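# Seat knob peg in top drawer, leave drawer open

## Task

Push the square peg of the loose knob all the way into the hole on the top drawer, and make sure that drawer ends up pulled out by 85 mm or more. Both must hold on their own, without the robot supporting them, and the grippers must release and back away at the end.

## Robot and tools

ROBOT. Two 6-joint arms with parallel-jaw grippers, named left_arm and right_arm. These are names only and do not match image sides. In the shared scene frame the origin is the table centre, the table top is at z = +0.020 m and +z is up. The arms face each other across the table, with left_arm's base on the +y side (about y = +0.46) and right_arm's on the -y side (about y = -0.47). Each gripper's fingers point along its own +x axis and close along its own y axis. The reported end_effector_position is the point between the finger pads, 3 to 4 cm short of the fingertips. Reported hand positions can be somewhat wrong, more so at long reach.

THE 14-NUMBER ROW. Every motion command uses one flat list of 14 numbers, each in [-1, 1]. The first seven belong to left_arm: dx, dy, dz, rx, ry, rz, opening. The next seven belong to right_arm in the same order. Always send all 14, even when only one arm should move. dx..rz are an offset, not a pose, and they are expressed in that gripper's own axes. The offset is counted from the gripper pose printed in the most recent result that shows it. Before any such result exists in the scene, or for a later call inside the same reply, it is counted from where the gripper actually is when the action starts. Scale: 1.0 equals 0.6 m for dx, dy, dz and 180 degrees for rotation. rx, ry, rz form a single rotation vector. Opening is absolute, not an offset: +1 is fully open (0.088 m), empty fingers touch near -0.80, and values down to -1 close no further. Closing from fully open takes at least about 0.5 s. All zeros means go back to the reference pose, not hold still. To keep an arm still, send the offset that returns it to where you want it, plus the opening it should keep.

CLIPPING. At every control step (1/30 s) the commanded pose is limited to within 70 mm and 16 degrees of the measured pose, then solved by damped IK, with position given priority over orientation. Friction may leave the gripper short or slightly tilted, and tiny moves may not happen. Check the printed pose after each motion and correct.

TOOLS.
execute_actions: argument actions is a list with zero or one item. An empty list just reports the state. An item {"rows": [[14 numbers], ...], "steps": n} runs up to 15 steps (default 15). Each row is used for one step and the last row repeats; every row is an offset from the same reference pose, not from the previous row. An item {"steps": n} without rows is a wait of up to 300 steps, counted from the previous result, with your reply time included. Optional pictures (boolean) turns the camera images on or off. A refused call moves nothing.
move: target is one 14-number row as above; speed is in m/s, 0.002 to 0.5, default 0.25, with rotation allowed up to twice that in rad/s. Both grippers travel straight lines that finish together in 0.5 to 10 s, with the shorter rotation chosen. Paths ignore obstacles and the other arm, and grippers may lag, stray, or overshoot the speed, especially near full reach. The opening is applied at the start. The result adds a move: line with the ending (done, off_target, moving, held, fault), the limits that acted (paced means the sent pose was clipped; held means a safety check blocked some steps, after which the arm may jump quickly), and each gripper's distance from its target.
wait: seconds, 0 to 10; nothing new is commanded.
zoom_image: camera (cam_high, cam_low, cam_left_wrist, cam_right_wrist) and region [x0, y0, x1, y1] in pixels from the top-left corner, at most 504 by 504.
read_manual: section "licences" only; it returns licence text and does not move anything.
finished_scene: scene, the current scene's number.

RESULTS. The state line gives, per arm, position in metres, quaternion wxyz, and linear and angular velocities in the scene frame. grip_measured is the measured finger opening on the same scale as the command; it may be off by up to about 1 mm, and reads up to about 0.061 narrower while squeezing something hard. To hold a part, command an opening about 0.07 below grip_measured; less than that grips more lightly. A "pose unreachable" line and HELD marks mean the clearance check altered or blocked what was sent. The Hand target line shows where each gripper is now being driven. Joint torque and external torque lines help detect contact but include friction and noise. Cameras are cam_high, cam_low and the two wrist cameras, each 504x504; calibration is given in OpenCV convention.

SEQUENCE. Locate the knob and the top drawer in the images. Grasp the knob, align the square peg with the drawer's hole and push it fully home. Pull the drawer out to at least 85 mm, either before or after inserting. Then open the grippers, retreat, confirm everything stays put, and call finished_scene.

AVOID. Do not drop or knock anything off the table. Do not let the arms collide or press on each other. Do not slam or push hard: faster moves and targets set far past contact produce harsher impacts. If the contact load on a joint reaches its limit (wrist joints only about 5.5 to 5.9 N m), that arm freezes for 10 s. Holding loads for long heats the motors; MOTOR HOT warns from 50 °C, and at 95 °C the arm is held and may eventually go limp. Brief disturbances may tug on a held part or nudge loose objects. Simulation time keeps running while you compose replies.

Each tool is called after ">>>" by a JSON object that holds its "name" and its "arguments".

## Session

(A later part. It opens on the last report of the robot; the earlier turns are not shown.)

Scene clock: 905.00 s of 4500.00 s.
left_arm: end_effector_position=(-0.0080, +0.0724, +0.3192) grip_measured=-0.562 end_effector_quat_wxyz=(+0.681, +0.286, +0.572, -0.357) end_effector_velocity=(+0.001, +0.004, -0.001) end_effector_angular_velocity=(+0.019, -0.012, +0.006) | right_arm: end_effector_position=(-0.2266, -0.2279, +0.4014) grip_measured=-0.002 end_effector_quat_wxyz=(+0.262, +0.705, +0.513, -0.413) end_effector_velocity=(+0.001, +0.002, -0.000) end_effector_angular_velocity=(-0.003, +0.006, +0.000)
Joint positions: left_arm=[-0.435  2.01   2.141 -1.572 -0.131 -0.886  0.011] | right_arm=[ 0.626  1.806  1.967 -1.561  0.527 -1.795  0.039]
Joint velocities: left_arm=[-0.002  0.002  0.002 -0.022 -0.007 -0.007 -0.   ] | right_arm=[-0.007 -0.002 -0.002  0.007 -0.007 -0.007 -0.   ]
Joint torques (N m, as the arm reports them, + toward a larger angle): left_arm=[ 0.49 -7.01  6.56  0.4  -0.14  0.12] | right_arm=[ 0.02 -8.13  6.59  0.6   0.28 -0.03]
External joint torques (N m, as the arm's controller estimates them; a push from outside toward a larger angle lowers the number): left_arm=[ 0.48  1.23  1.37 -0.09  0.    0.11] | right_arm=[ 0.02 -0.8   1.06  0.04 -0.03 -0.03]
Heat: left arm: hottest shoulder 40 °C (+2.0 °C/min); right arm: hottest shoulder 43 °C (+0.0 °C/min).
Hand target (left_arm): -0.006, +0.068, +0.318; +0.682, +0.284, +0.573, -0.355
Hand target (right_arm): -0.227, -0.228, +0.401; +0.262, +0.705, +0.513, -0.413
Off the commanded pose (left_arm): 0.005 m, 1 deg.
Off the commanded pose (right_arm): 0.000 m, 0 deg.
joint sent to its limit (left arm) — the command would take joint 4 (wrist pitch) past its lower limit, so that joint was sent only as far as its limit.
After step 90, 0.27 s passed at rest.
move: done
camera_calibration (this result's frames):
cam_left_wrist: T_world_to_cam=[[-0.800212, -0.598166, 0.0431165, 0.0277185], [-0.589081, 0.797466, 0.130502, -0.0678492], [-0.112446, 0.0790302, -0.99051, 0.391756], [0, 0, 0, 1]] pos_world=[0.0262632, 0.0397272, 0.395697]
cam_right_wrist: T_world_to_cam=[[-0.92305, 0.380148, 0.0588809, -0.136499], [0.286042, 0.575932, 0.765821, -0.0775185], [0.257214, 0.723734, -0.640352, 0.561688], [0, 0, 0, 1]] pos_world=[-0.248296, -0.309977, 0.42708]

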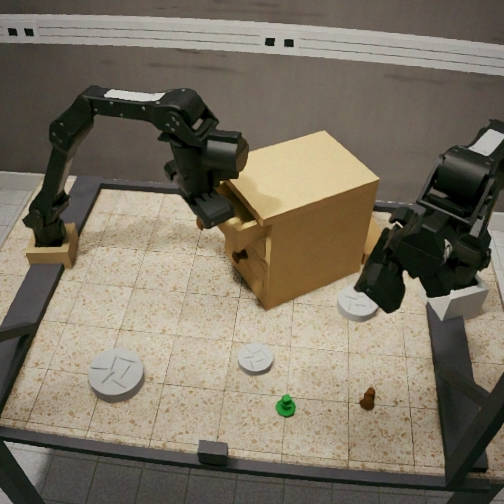

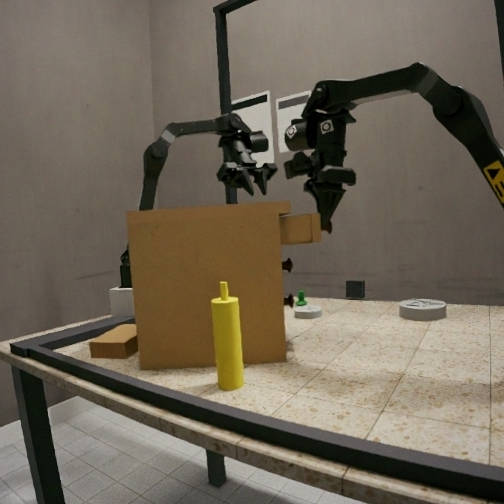

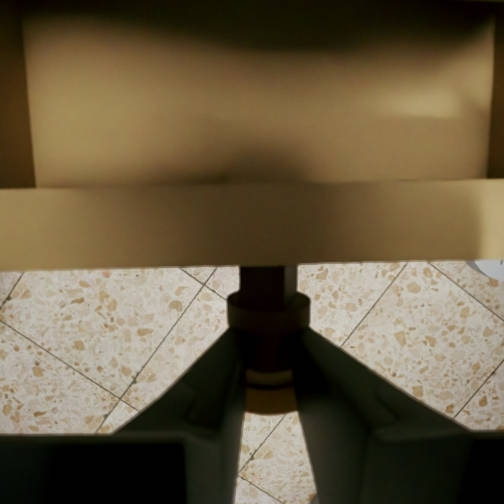

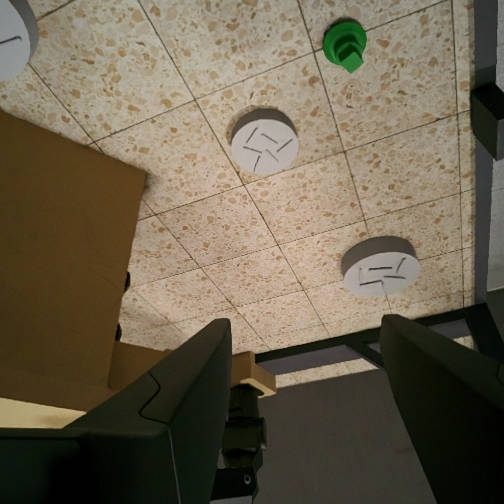

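>>> {"name": "move", "arguments": {"target": [0.012,0,0.02,0,0,0,-0.62,0,0,0,0,0,0,0], "speed": 0.02}}

>>> {"name": "zoom_image", "arguments": {"camera": "cam_low", "region": [280,190,370,260]}}

Scene clock: 908.27 s of 4500.00 s.
left_arm: end_effector_position=(-0.0045, +0.0684, +0.3172) grip_measured=-0.562 end_effector_quat_wxyz=(+0.678, +0.290, +0.572, -0.359) end_effector_velocity=(-0.003, -0.002, -0.000) end_effector_angular_velocity=(-0.005, +0.008, -0.011) | right_arm: end_effector_position=(-0.2266, -0.2279, +0.4014) grip_measured=-0.002 end_effector_quat_wxyz=(+0.262, +0.705, +0.513, -0.413) end_effector_velocity=(+0.003, +0.000, +0.000) end_effector_angular_velocity=(+0.001, -0.014, +0.003)
Joint positions: left_arm=[-0.421  2.024  2.153 -1.57  -0.124 -0.863  0.011] | right_arm=[ 0.626  1.806  1.967 -1.561  0.527 -1.795  0.039]
Joint velocities: left_arm=[-0.002  0.002  0.002  0.007  0.007  0.007 -0.   ] | right_arm=[-0.002 -0.002 -0.002 -0.007  0.007 -0.007 -0.   ]
Joint torques (N m, as the arm reports them, + toward a larger angle): left_arm=[ 0.61 -6.6   6.11  0.95 -0.26  0.09] | right_arm=[ 0.03 -8.14  6.57  0.6   0.28 -0.03]
External joint torques (N m, as the arm's controller estimates them; a push from outside toward a larger angle lowers the number): left_arm=[ 0.67  1.79  0.86  0.44 -0.13  0.09] | right_arm=[ 0.04 -0.83  1.07  0.07 -0.03 -0.03]
Heat: left arm: hottest shoulder 40 °C (+2.0 °C/min); right arm: hottest shoulder 43 °C (+0.0 °C/min).
Hand target (left_arm): -0.000, +0.062, +0.314; +0.681, +0.286, +0.572, -0.357
Hand target (right_arm): -0.227, -0.228, +0.401; +0.262, +0.705, +0.513, -0.413
Off the commanded pose (left_arm): 0.008 m, 1 deg.
Off the commanded pose (right_arm): 0.000 m, 0 deg.
move: done
camera_calibration (this result's frames):
cam_left_wrist: T_world_to_cam=[[-0.806059, -0.590281, 0.0428731, 0.0276936], [-0.580671, 0.802779, 0.135525, -0.0642199], [-0.114415, 0.0843458, -0.989846, 0.389883], [0, 0, 0, 1]] pos_world=[0.0296406, 0.0350164, 0.393441]
cam_right_wrist: T_world_to_cam=[[-0.92305, 0.380148, 0.0588809, -0.136499], [0.286042, 0.575932, 0.765821, -0.0775185], [0.257214, 0.723734, -0.640352, 0.561688], [0, 0, 0, 1]] pos_world=[-0.248296, -0.309977, 0.42708]

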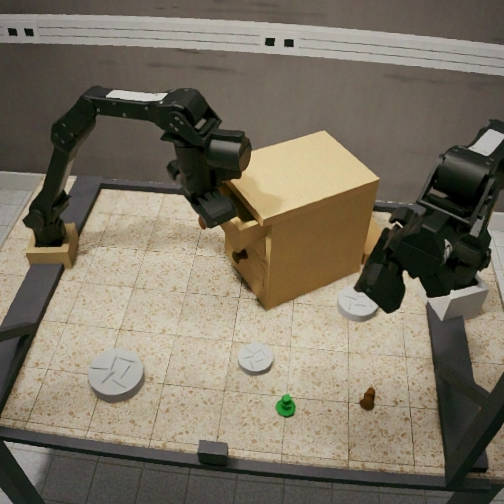

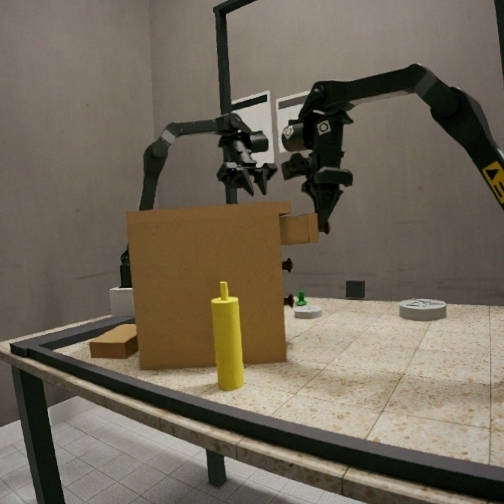

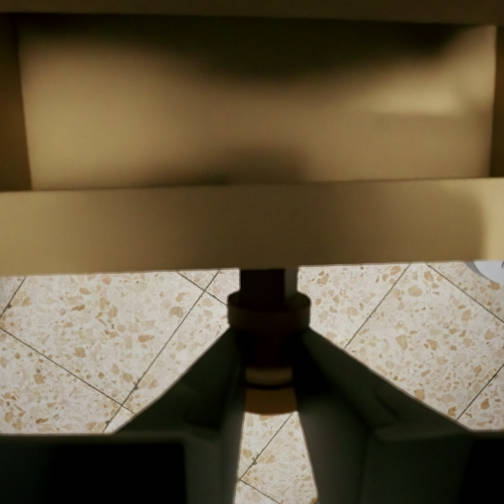

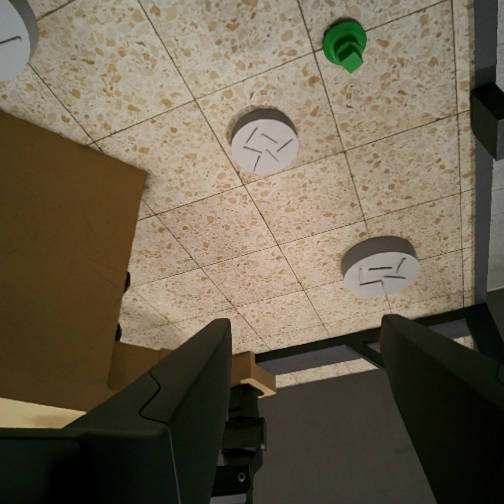

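Region (280, 190, 370, 260) of cam_low's 504x504 image, scaled by 5.600, with more detail than that image has.

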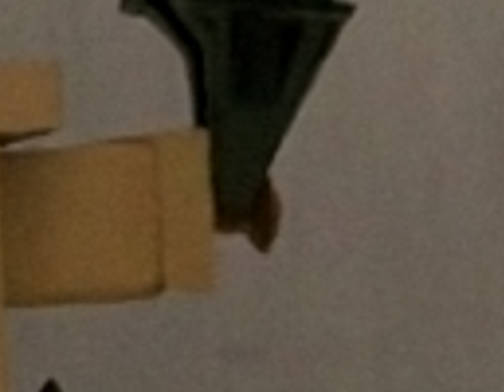

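>>> {"name": "move", "arguments": {"target": [0,0,-0.15,0,0,0,-0.66,0,0,0,0,0,0,0], "speed": 0.1}}

Scene clock: 921.00 s of 4500.00 s.
left_arm: end_effector_position=(-0.0558, +0.1375, +0.2976) grip_measured=-0.657 end_effector_quat_wxyz=(+0.677, +0.295, +0.574, -0.355) end_effector_velocity=(-0.002, +0.003, -0.005) end_effector_angular_velocity=(+0.006, -0.009, +0.010) | right_arm: end_effector_position=(-0.2266, -0.2279, +0.4014) grip_measured=-0.002 end_effector_quat_wxyz=(+0.262, +0.705, +0.513, -0.413) end_effector_velocity=(+0.002, -0.001, -0.004) end_effector_angular_velocity=(-0.016, -0.015, +0.005)
Joint positions: left_arm=[-0.623  1.808  1.779 -1.453 -0.144 -1.066  0.007] | right_arm=[ 0.626  1.806  1.967 -1.561  0.527 -1.795  0.039]
Joint velocities: left_arm=[-0.012 -0.002 -0.022  0.007 -0.007 -0.022 -0.   ] | right_arm=[-0.002  0.002 -0.007 -0.007 -0.007 -0.007 -0.   ]
Joint torques (N m, as the arm reports them, + toward a larger angle): left_arm=[-0.15 -9.53  3.92  0.59 -0.26 -0.08] | right_arm=[ 0.03 -8.09  6.58  0.6   0.28 -0.02]
External joint torques (N m, as the arm's controller estimates them; a push from outside toward a larger angle lowers the number): left_arm=[-0.2  -2.36 -1.53  0.16 -0.1  -0.08] | right_arm=[ 0.06 -0.99  1.18  0.05 -0.02 -0.02]
Heat: left arm: hottest shoulder 40 °C (+1.0 °C/min); right arm: hottest shoulder 43 °C (+0.0 °C/min).
Hand target (left_arm): -0.056, +0.140, +0.302; +0.677, +0.289, +0.573, -0.360
Hand target (right_arm): -0.227, -0.228, +0.401; +0.262, +0.705, +0.513, -0.413
Off the commanded pose (left_arm): 0.005 m, 1 deg.
Off the commanded pose (right_arm): 0.000 m, 0 deg.
After step 90, 8.40 s passed at rest.
move: done
camera_calibration (this result's frames):
cam_left_wrist: T_world_to_cam=[[-0.805769, -0.591339, 0.0324765, 0.0312619], [-0.581593, 0.800452, 0.145003, -0.149378], [-0.111742, 0.0979506, -0.988898, 0.356821], [0, 0, 0, 1]] pos_world=[-0.0218155, 0.103105, 0.373504]
cam_right_wrist: T_world_to_cam=[[-0.92305, 0.380148, 0.0588809, -0.136499], [0.286042, 0.575932, 0.765821, -0.0775185], [0.257214, 0.723734, -0.640352, 0.561688], [0, 0, 0, 1]] pos_world=[-0.248296, -0.309977, 0.42708]

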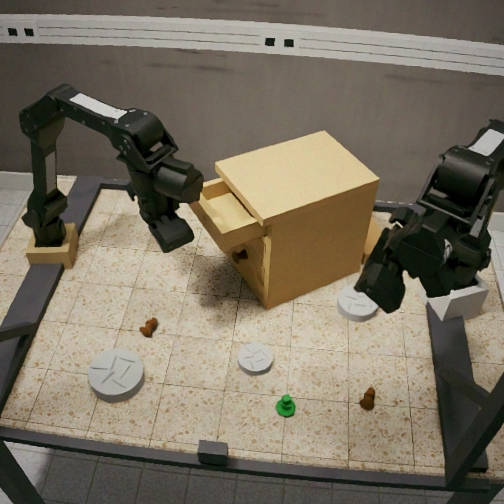

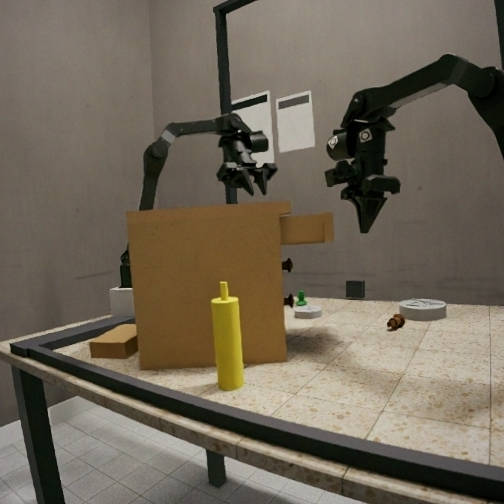

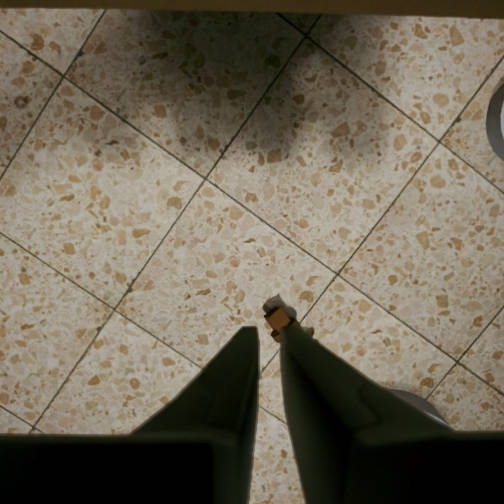

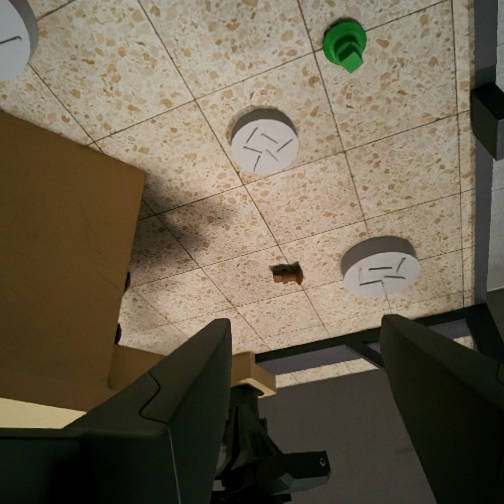

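>>> {"name": "zoom_image", "arguments": {"camera": "cam_high", "region": [110,295,190,355]}}

>>> {"name": "zoom_image", "arguments": {"camera": "cam_right_wrist", "region": [250,245,330,305]}}

Region (110, 295, 190, 355) of cam_high's 504x504 image, scaled by 6.300, with more detail than that image has; it fills the top 378 rows of this view, and the rest is white.

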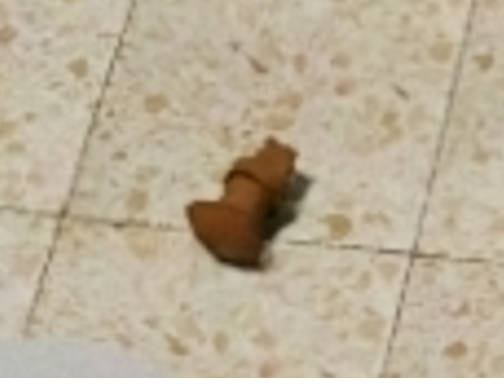

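Region (250, 245, 330, 305) of cam_right_wrist's 504x504 image, scaled by 6.300, with more detail than that image has; it fills the top 378 rows of this view, and the rest is white.

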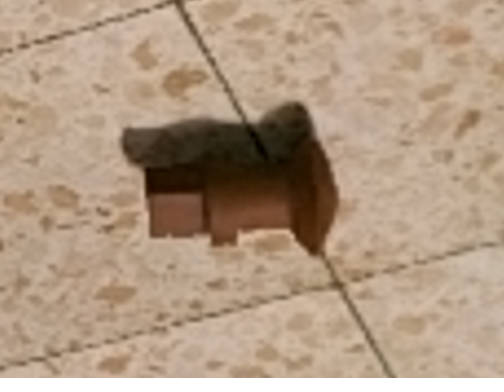

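>>> {"name": "move", "arguments": {"target": [0.212,-0.023,-0.13,-0.17,0.0515,0.017,0.2,0,0,0,0,0,0,0], "speed": 0.2}}

Scene clock: 938.63 s of 4500.00 s.
left_arm: end_effector_position=(-0.1001, +0.1717, +0.1655) grip_measured=+0.197 end_effector_quat_wxyz=(+0.691, +0.142, +0.692, -0.154) end_effector_velocity=(-0.000, -0.001, -0.002) end_effector_angular_velocity=(-0.014, +0.001, +0.020) | right_arm: end_effector_position=(-0.2266, -0.2279, +0.4014) grip_measured=-0.002 end_effector_quat_wxyz=(+0.262, +0.705, +0.513, -0.413) end_effector_velocity=(+0.002, +0.001, +0.000) end_effector_angular_velocity=(+0.001, -0.014, +0.003)
Joint positions: left_arm=[-0.724  1.853  1.316 -1.017 -0.005 -1.708  0.049] | right_arm=[ 0.626  1.806  1.967 -1.561  0.527 -1.795  0.039]
Joint velocities: left_arm=[-0.002 -0.002 -0.012  0.022 -0.007 -0.022 -0.   ] | right_arm=[-0.002  0.002  0.002 -0.007  0.007 -0.007 -0.   ]
Joint torques (N m, as the arm reports them, + toward a larger angle): left_arm=[-0.3  -6.11  3.82  0.41  0.11 -0.08] | right_arm=[ 0.03 -8.1   6.62  0.61  0.28 -0.01]
External joint torques (N m, as the arm's controller estimates them; a push from outside toward a larger angle lowers the number): left_arm=[-0.35  1.07 -1.39  0.11  0.17 -0.08] | right_arm=[ 0.03 -0.86  1.14  0.07 -0.02 -0.01]
Heat: left arm: hottest shoulder 42 °C (+3.0 °C/min); right arm: hottest shoulder 43 °C (+0.0 °C/min).
Hand target (left_arm): -0.101, +0.175, +0.160; +0.691, +0.148, +0.692, -0.149
Hand target (right_arm): -0.227, -0.228, +0.401; +0.262, +0.705, +0.513, -0.413
Off the commanded pose (left_arm): 0.007 m, 1 deg.
Off the commanded pose (right_arm): 0.000 m, 0 deg.
After step 150, 10.73 s passed at rest.
move: done
camera_calibration (this result's frames):
cam_left_wrist: T_world_to_cam=[[-0.387583, -0.921067, 0.0376096, 0.117684], [-0.872842, 0.379802, 0.306426, -0.166963], [-0.296523, 0.085938, -0.951151, 0.195197], [0, 0, 0, 1]] pos_world=[-0.0422392, 0.155033, 0.232398]
cam_right_wrist: T_world_to_cam=[[-0.92305, 0.380148, 0.0588809, -0.136499], [0.286042, 0.575932, 0.765821, -0.0775185], [0.257214, 0.723734, -0.640352, 0.561688], [0, 0, 0, 1]] pos_world=[-0.248296, -0.309977, 0.42708]

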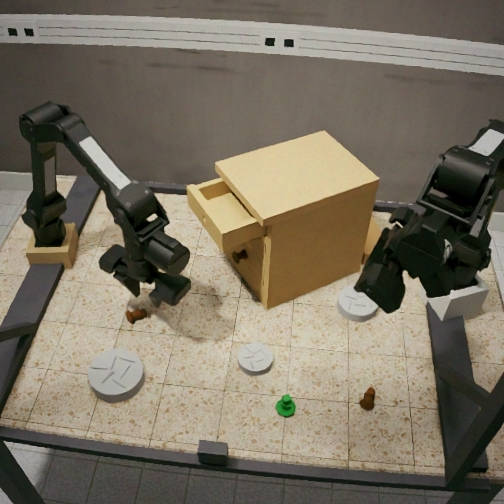

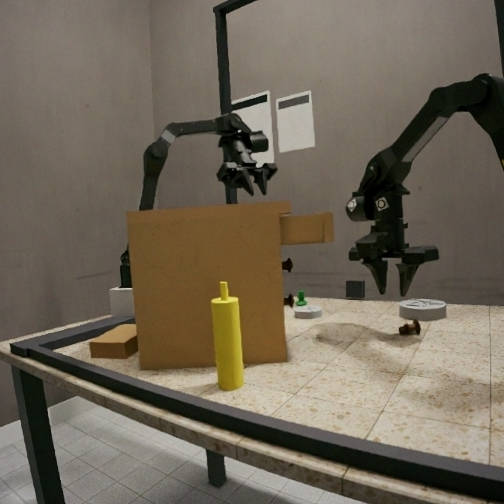

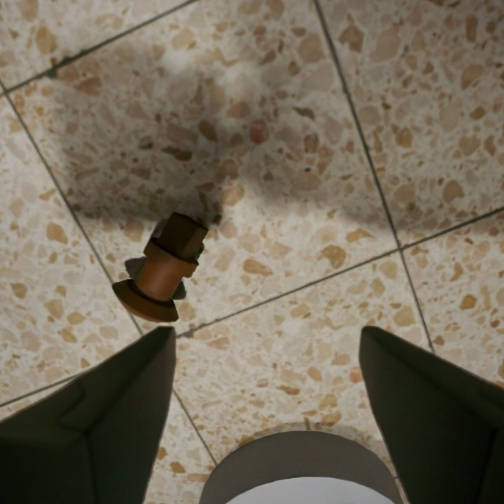

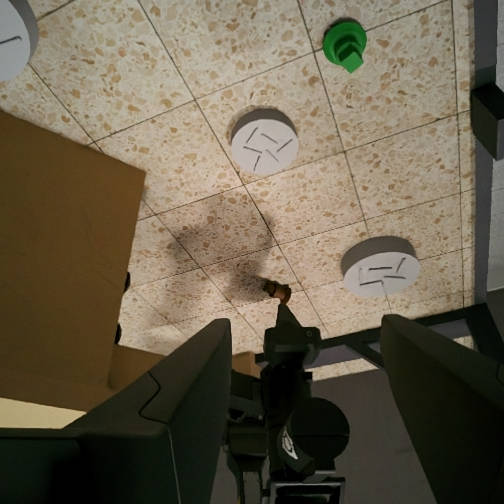

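>>> {"name": "move", "arguments": {"target": [0.067,0.044,0.02,0.183,0,0,0.1,0,0,0,0,0,0,0], "speed": 0.15}}

Scene clock: 948.40 s of 4500.00 s.
left_arm: end_effector_position=(-0.0802, +0.1906, +0.1212) grip_measured=+0.103 end_effector_quat_wxyz=(+0.623, +0.337, +0.620, -0.339) end_effector_velocity=(+0.000, +0.004, -0.001) end_effector_angular_velocity=(+0.014, +0.000, -0.010) | right_arm: end_effector_position=(-0.2266, -0.2279, +0.4014) grip_measured=-0.002 end_effector_quat_wxyz=(+0.262, +0.705, +0.513, -0.413) end_effector_velocity=(+0.002, -0.001, -0.001) end_effector_angular_velocity=(-0.009, +0.001, -0.007)
Joint positions: left_arm=[-0.702  1.836  1.103 -0.835 -0.004 -1.112  0.044] | right_arm=[ 0.626  1.806  1.967 -1.561  0.527 -1.795  0.039]
Joint velocities: left_arm=[-0.002 -0.002 -0.007 -0.007  0.007  0.007 -0.   ] | right_arm=[-0.002 -0.002 -0.002 -0.007 -0.007  0.007 -0.   ]
Joint torques (N m, as the arm reports them, + toward a larger angle): left_arm=[ 0.44 -8.76  3.58  0.41 -0.08  0.12] | right_arm=[ 0.02 -8.1   6.6   0.61  0.28 -0.03]
External joint torques (N m, as the arm's controller estimates them; a push from outside toward a larger angle lowers the number): left_arm=[ 0.45 -2.09 -1.2   0.13 -0.03  0.12] | right_arm=[ 0.02 -0.9   1.13  0.06 -0.02 -0.03]
Heat: left arm: hottest shoulder 41 °C (+2.0 °C/min); right arm: hottest shoulder 43 °C (+0.0 °C/min).
Hand target (left_arm): -0.079, +0.190, +0.125; +0.622, +0.332, +0.620, -0.344
Hand target (right_arm): -0.227, -0.228, +0.401; +0.262, +0.705, +0.513, -0.413
Off the commanded pose (left_arm): 0.004 m, 1 deg.
Off the commanded pose (right_arm): 0.000 m, 0 deg.
After step 90, 4.43 s passed at rest.
move: done
camera_calibration (this result's frames):
cam_left_wrist: T_world_to_cam=[[-0.826335, -0.562794, 0.0208344, 0.0430567], [-0.531085, 0.791021, 0.3037, -0.193832], [-0.187401, 0.239893, -0.95254, 0.136948], [0, 0, 0, 1]] pos_world=[-0.0416977, 0.144704, 0.188418]
cam_right_wrist: T_world_to_cam=[[-0.92305, 0.380148, 0.0588809, -0.136499], [0.286042, 0.575932, 0.765821, -0.0775185], [0.257214, 0.723734, -0.640352, 0.561688], [0, 0, 0, 1]] pos_world=[-0.248296, -0.309977, 0.42708]

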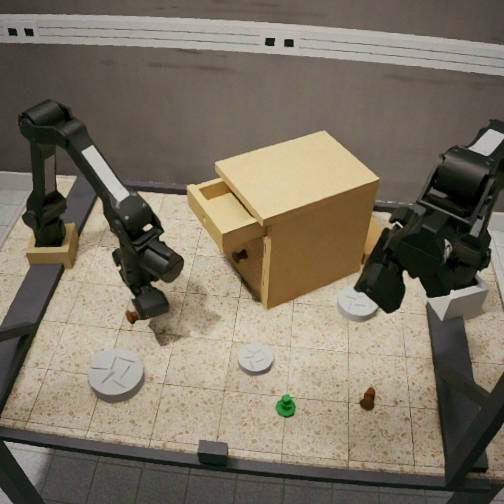

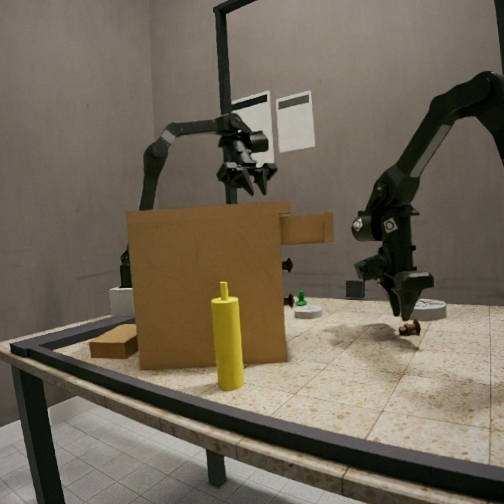

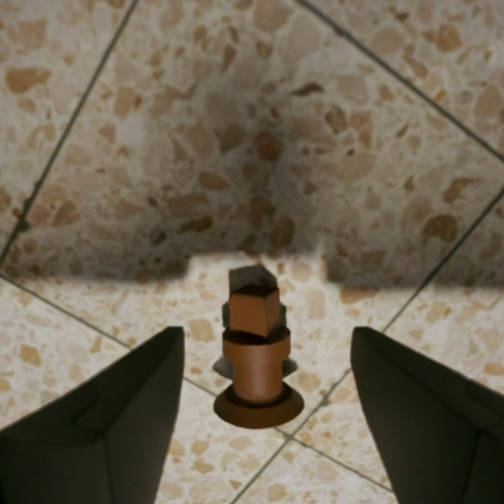

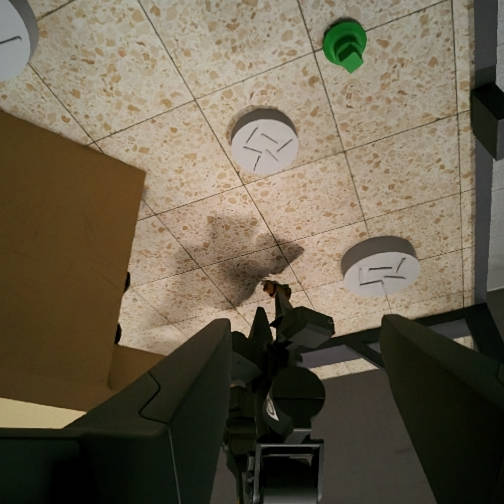

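>>> {"name": "move", "arguments": {"target": [0.036,0,0.012,0,0,0,-0.2,0,0,0,0,0,0,0], "speed": 0.05}}

Scene clock: 954.30 s of 4500.00 s.
left_arm: end_effector_position=(-0.0790, +0.1826, +0.1050) grip_measured=-0.197 end_effector_quat_wxyz=(+0.622, +0.332, +0.619, -0.345) end_effector_velocity=(+0.004, +0.003, -0.002) end_effector_angular_velocity=(+0.011, -0.015, +0.010) | right_arm: end_effector_position=(-0.2266, -0.2279, +0.4014) grip_measured=-0.002 end_effector_quat_wxyz=(+0.262, +0.705, +0.513, -0.413) end_effector_velocity=(+0.002, -0.002, +0.001) end_effector_angular_velocity=(-0.018, +0.009, +0.003)
Joint positions: left_arm=[-0.686  1.877  1.084 -0.759 -0.004 -1.094  0.029] | right_arm=[ 0.626  1.806  1.967 -1.561  0.527 -1.795  0.039]
Joint velocities: left_arm=[ 0.002  0.002 -0.007 -0.007 -0.007 -0.007  0.   ] | right_arm=[-0.007 -0.007  0.002 -0.007 -0.022 -0.007  0.   ]
Joint torques (N m, as the arm reports them, + toward a larger angle): left_arm=[ 0.23 -5.89  3.59  0.47 -0.06  0.11] | right_arm=[ 0.   -8.12  6.61  0.6   0.28 -0.03]
External joint torques (N m, as the arm's controller estimates them; a push from outside toward a larger angle lowers the number): left_arm=[ 0.2   0.89 -0.99  0.19  0.    0.11] | right_arm=[-0.01 -0.73  1.06  0.05 -0.02 -0.03]
Heat: left arm: hottest shoulder 42 °C (+3.0 °C/min); right arm: hottest shoulder 43 °C (+0.0 °C/min).
Hand target (left_arm): -0.076, +0.185, +0.100; +0.623, +0.337, +0.619, -0.339
Hand target (right_arm): -0.227, -0.228, +0.401; +0.262, +0.705, +0.513, -0.413
Off the commanded pose (left_arm): 0.006 m, 1 deg.
Off the commanded pose (right_arm): 0.000 m, 0 deg.
After step 90, 2.07 s passed at rest.
move: done
camera_calibration (this result's frames):
cam_left_wrist: T_world_to_cam=[[-0.826978, -0.561157, 0.0348045, 0.0380984], [-0.52756, 0.79589, 0.297052, -0.181908], [-0.194393, 0.227294, -0.954227, 0.125576], [0, 0, 0, 1]] pos_world=[-0.0400496, 0.137615, 0.172538]
cam_right_wrist: T_world_to_cam=[[-0.92305, 0.380148, 0.0588809, -0.136499], [0.286042, 0.575932, 0.765821, -0.0775185], [0.257214, 0.723734, -0.640352, 0.561688], [0, 0, 0, 1]] pos_world=[-0.248296, -0.309977, 0.42708]

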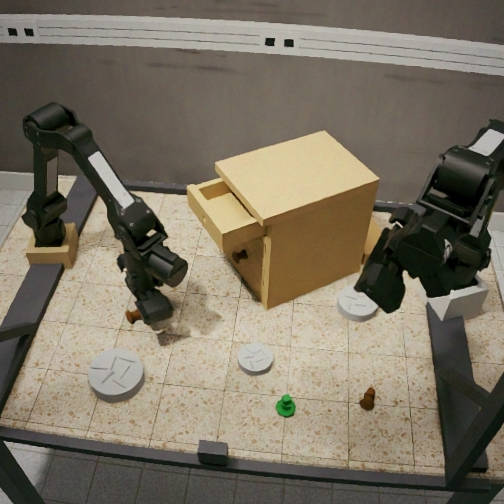

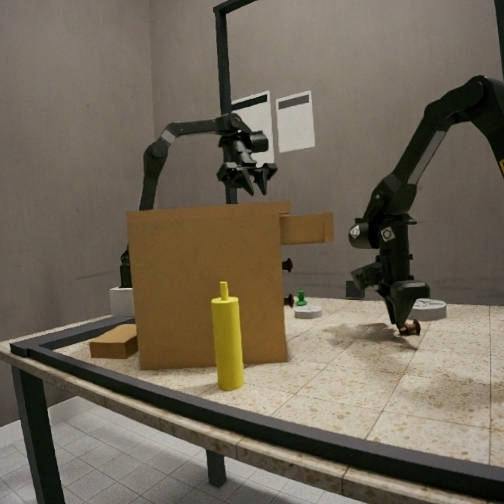

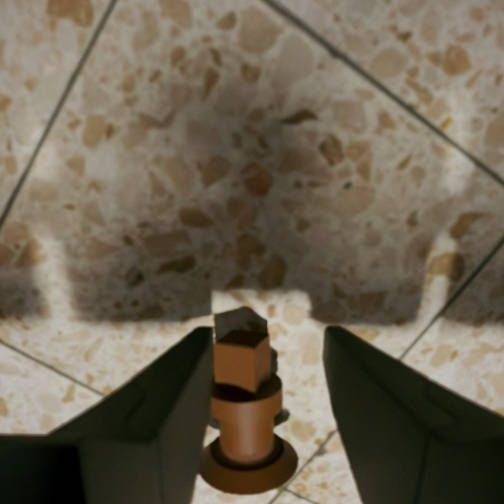

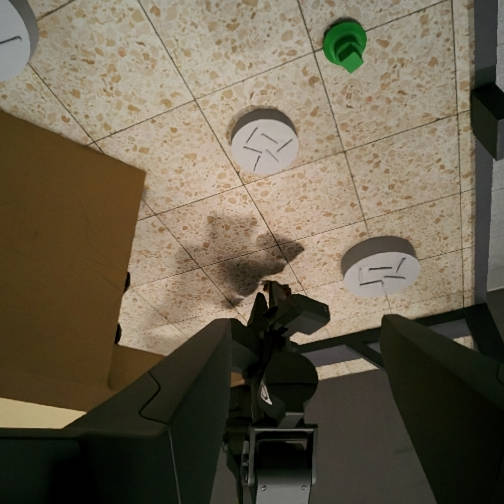

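>>> {"name": "move", "arguments": {"target": [0,0.014,-0.004,0,0,0,0.05,0,0,0,0,0,0,0], "speed": 0.04}}

>>> {"name": "move", "arguments": {"target": [0.013,0,0,0,0,0,-0.1,0,0,0,0,0,0,0], "speed": 0.04}}

Scene clock: 957.77 s of 4500.00 s.
left_arm: end_effector_position=(-0.0746, +0.1896, +0.1010) grip_measured=+0.046 end_effector_quat_wxyz=(+0.622, +0.338, +0.619, -0.340) end_effector_velocity=(+0.004, +0.002, +0.002) end_effector_angular_velocity=(-0.009, -0.020, +0.005) | right_arm: end_effector_position=(-0.2266, -0.2279, +0.4014) grip_measured=-0.002 end_effector_quat_wxyz=(+0.262, +0.705, +0.513, -0.413) end_effector_velocity=(+0.002, -0.001, -0.001) end_effector_angular_velocity=(-0.011, -0.006, +0.005)
Joint positions: left_arm=[-0.685  1.868  1.054 -0.752 -0.004 -1.091  0.041] | right_arm=[ 0.626  1.806  1.967 -1.561  0.527 -1.795  0.039]
Joint velocities: left_arm=[-0.002 -0.017 -0.012 -0.007 -0.022 -0.007  0.   ] | right_arm=[-0.002 -0.002 -0.002 -0.007 -0.007 -0.007 -0.   ]
Joint torques (N m, as the arm reports them, + toward a larger angle): left_arm=[ 0.35 -8.7   3.31  0.4  -0.05  0.13] | right_arm=[ 0.   -8.12  6.56  0.6   0.27 -0.02]
External joint torques (N m, as the arm's controller estimates them; a push from outside toward a larger angle lowers the number): left_arm=[ 0.33 -2.04 -1.26  0.12  0.01  0.13] | right_arm=[ 0.   -0.87  1.1   0.06 -0.03 -0.02]
Heat: left arm: hottest shoulder 41 °C (+1.0 °C/min); right arm: hottest shoulder 43 °C (+0.0 °C/min).
Hand target (left_arm): -0.073, +0.189, +0.105; +0.622, +0.332, +0.619, -0.345
Hand target (right_arm): -0.227, -0.228, +0.401; +0.262, +0.705, +0.513, -0.413
Off the commanded pose (left_arm): 0.004 m, 1 deg.
Off the commanded pose (right_arm): 0.000 m, 0 deg.
move: done
camera_calibration (this result's frames):
cam_left_wrist: T_world_to_cam=[[-0.828038, -0.560249, 0.0217588, 0.0468383], [-0.528524, 0.792924, 0.303207, -0.18405], [-0.187125, 0.239567, -0.952676, 0.119084], [0, 0, 0, 1]] pos_world=[-0.0362074, 0.14365, 0.168235]
cam_right_wrist: T_world_to_cam=[[-0.92305, 0.380148, 0.0588809, -0.136499], [0.286042, 0.575932, 0.765821, -0.0775185], [0.257214, 0.723734, -0.640352, 0.561688], [0, 0, 0, 1]] pos_world=[-0.248296, -0.309977, 0.42708]

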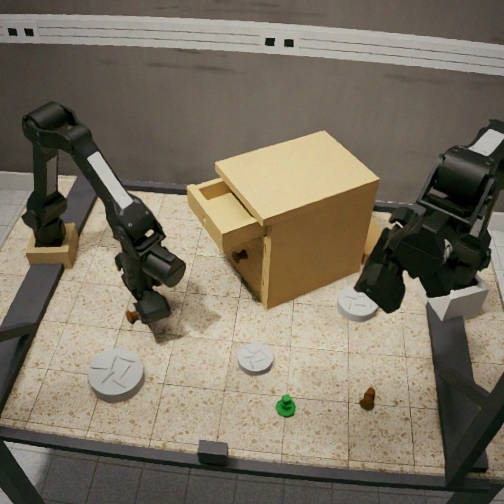

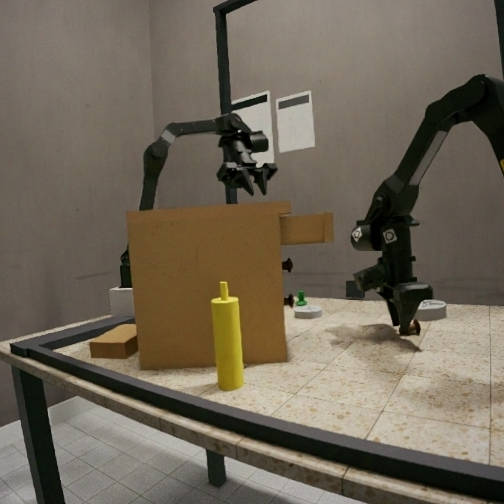

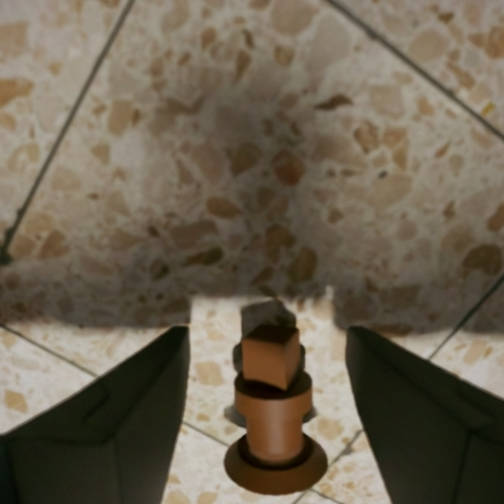

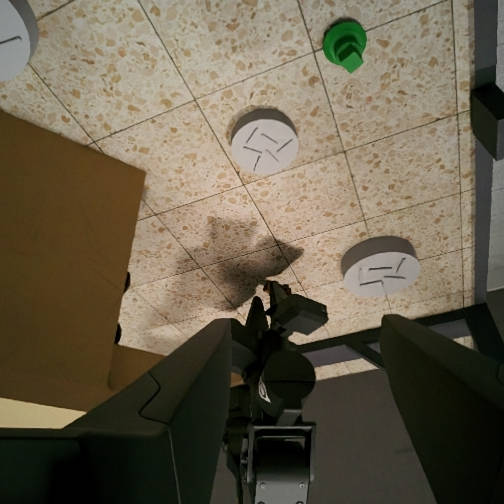

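Scene clock: 958.50 s of 4500.00 s.
left_arm: end_effector_position=(-0.0761, +0.1870, +0.0982) grip_measured=-0.097 end_effector_quat_wxyz=(+0.622, +0.332, +0.619, -0.346) end_effector_velocity=(+0.003, -0.001, -0.001) end_effector_angular_velocity=(-0.013, -0.018, +0.005) | right_arm: end_effector_position=(-0.2266, -0.2279, +0.4014) grip_measured=-0.002 end_effector_quat_wxyz=(+0.262, +0.705, +0.513, -0.413) end_effector_velocity=(+0.005, -0.001, +0.000) end_effector_angular_velocity=(-0.014, -0.007, -0.012)
Joint positions: left_arm=[-0.685  1.874  1.047 -0.726 -0.004 -1.091  0.034] | right_arm=[ 0.626  1.806  1.967 -1.561  0.527 -1.795  0.039]
Joint velocities: left_arm=[-0.002 -0.002 -0.007  0.007 -0.022 -0.007 -0.   ] | right_arm=[-0.007 -0.002  0.002 -0.022 -0.007  0.007 -0.   ]
Joint torques (N m, as the arm reports them, + toward a larger angle): left_arm=[-0.02 -5.54  3.48  0.45 -0.05  0.02] | right_arm=[-0.01 -8.08  6.61  0.6   0.29 -0.01]
External joint torques (N m, as the arm's controller estimates them; a push from outside toward a larger angle lowers the number): left_arm=[-0.04  1.16 -1.07  0.15  0.01  0.02] | right_arm=[ 0.04 -0.73  1.1   0.08 -0.02 -0.01]
Heat: left arm: hottest shoulder 41 °C (+1.0 °C/min); right arm: hottest shoulder 43 °C (+0.0 °C/min).
Hand target (left_arm): -0.075, +0.190, +0.093; +0.622, +0.338, +0.619, -0.340
Hand target (right_arm): -0.227, -0.228, +0.401; +0.262, +0.705, +0.513, -0.413
Off the commanded pose (left_arm): 0.006 m, 1 deg.
Off the commanded pose (right_arm): 0.000 m, 0 deg.
move: done
camera_calibration (this result's frames):
cam_left_wrist: T_world_to_cam=[[-0.827828, -0.559882, 0.0351149, 0.0428324], [-0.526303, 0.796796, 0.296852, -0.181855], [-0.194182, 0.227261, -0.954278, 0.118688], [0, 0, 0, 1]] pos_world=[-0.0372059, 0.141909, 0.165741]
cam_right_wrist: T_world_to_cam=[[-0.92305, 0.380148, 0.0588809, -0.136499], [0.286042, 0.575932, 0.765821, -0.0775185], [0.257214, 0.723734, -0.640352, 0.561688], [0, 0, 0, 1]] pos_world=[-0.248296, -0.309977, 0.42708]

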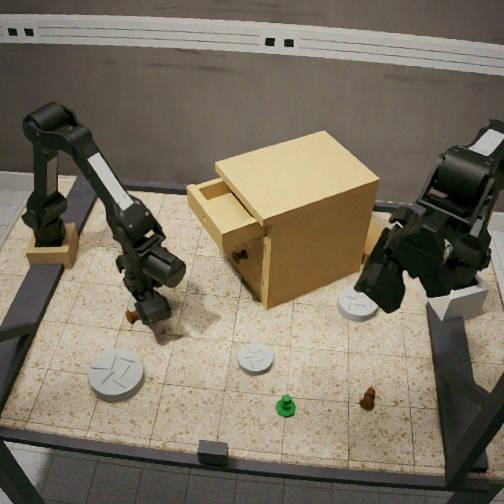

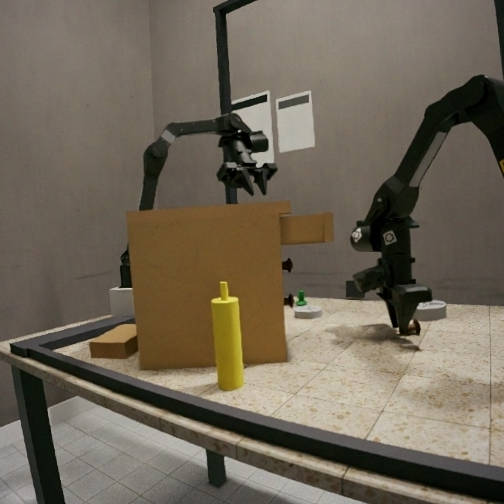

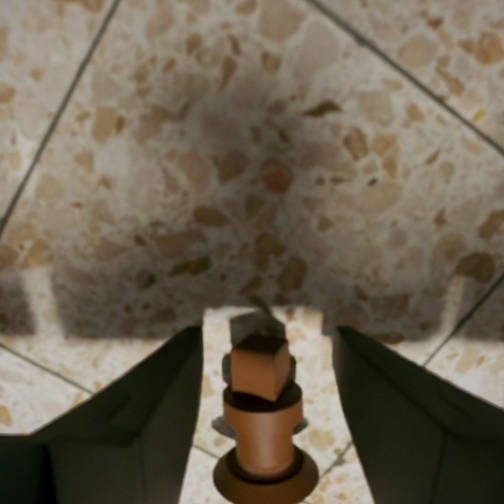

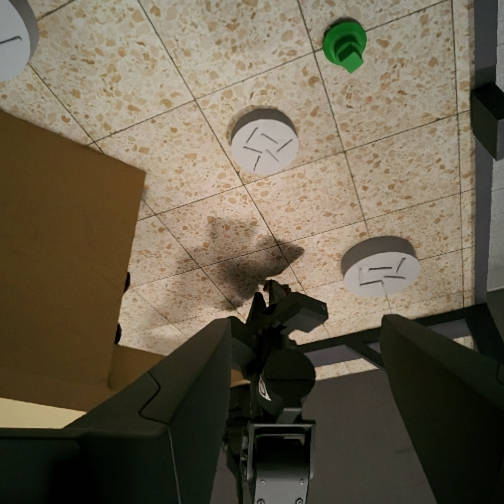

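>>> {"name": "execute_actions", "arguments": {"actions": [{"rows":[[0,0,0,0,0,0,-0.66,0,0,0,0,0,0,0]],"steps":15}]}}

Scene clock: 960.73 s of 4500.00 s.
left_arm: end_effector_position=(-0.0762, +0.1868, +0.0981) grip_measured=-0.636 end_effector_quat_wxyz=(+0.622, +0.332, +0.619, -0.346) end_effector_velocity=(-0.001, -0.002, -0.000) end_effector_angular_velocity=(-0.010, -0.003, +0.005) | right_arm: end_effector_position=(-0.2266, -0.2279, +0.4014) grip_measured=-0.002 end_effector_quat_wxyz=(+0.262, +0.705, +0.513, -0.413) end_effector_velocity=(-0.002, -0.003, +0.000) end_effector_angular_velocity=(-0.011, +0.025, -0.000)
Joint positions: left_arm=[-0.685  1.874  1.047 -0.725 -0.004 -1.091  0.008] | right_arm=[ 0.626  1.806  1.967 -1.561  0.527 -1.795  0.039]
Joint velocities: left_arm=[-0.002  0.002  0.002  0.007 -0.007 -0.007 -0.003] | right_arm=[ 0.002 -0.007 -0.002  0.007 -0.022  0.007 -0.   ]
Joint torques (N m, as the arm reports them, + toward a larger angle): left_arm=[-0.14 -6.83  4.25  0.14 -0.06  0.04] | right_arm=[ 0.02 -8.12  6.58  0.6   0.28 -0.01]
External joint torques (N m, as the arm's controller estimates them; a push from outside toward a larger angle lowers the number): left_arm=[-0.11 -0.1  -0.4  -0.2   0.    0.04] | right_arm=[-0.07 -0.76  1.05  0.05 -0.01 -0.01]
Heat: left arm: hottest shoulder 41 °C (+1.0 °C/min); right arm: hottest shoulder 43 °C (+0.0 °C/min).
Hand target (left_arm): -0.076, +0.187, +0.098; +0.622, +0.332, +0.619, -0.346
Hand target (right_arm): -0.227, -0.228, +0.401; +0.262, +0.705, +0.513, -0.413
Off the commanded pose (left_arm): 0.000 m, 0 deg.
Off the commanded pose (right_arm): 0.000 m, 0 deg.
Steps of this call (steps 1 to 52: nothing new was sent; steps 53 to 67: all 15 steps of this action). Readings (end_effector_position):
53: left_arm (-0.0762, +0.1868, +0.0981) | right_arm (-0.2266, -0.2279, +0.4014)
54: left_arm (-0.0762, +0.1868, +0.0981) | right_arm (-0.2266, -0.2279, +0.4014)
56: left_arm (-0.0762, +0.1868, +0.0981) | right_arm (-0.2266, -0.2279, +0.4014)
60: left_arm (-0.0762, +0.1868, +0.0981) | right_arm (-0.2266, -0.2279, +0.4014)
67: the state above
camera_calibration (this result's frames):
cam_left_wrist: T_world_to_cam=[[-0.827814, -0.559859, 0.0357997, 0.0425777], [-0.52619, 0.796993, 0.296524, -0.181729], [-0.194544, 0.226629, -0.954354, 0.118705], [0, 0, 0, 1]] pos_world=[-0.0372844, 0.141772, 0.165649]
cam_right_wrist: T_world_to_cam=[[-0.92305, 0.380148, 0.0588809, -0.136499], [0.286042, 0.575932, 0.765821, -0.0775185], [0.257214, 0.723734, -0.640352, 0.561688], [0, 0, 0, 1]] pos_world=[-0.248296, -0.309977, 0.42708]

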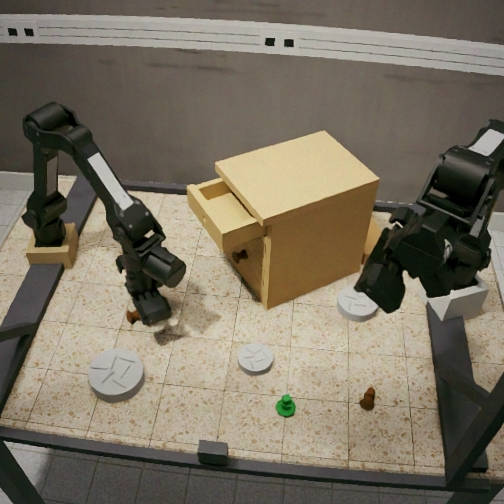

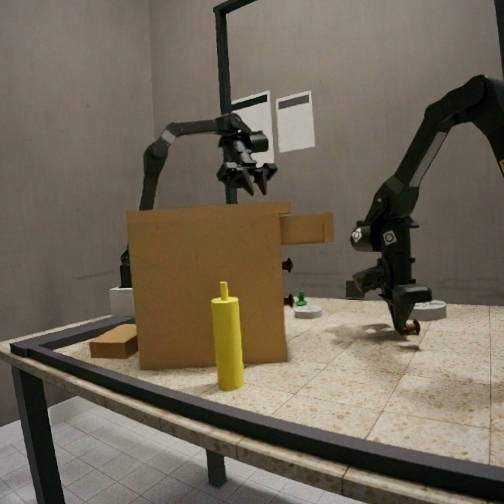

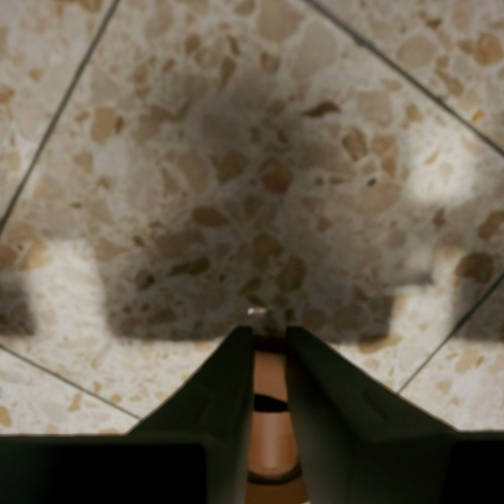

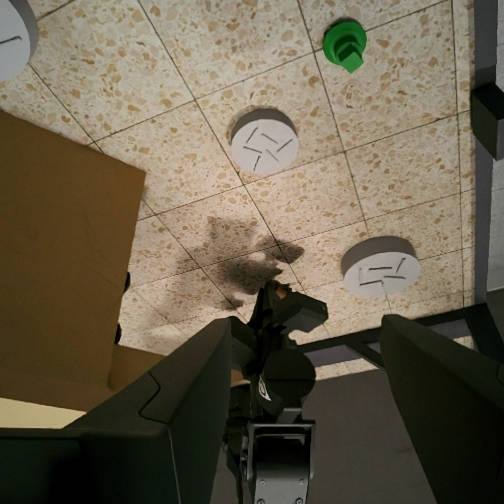

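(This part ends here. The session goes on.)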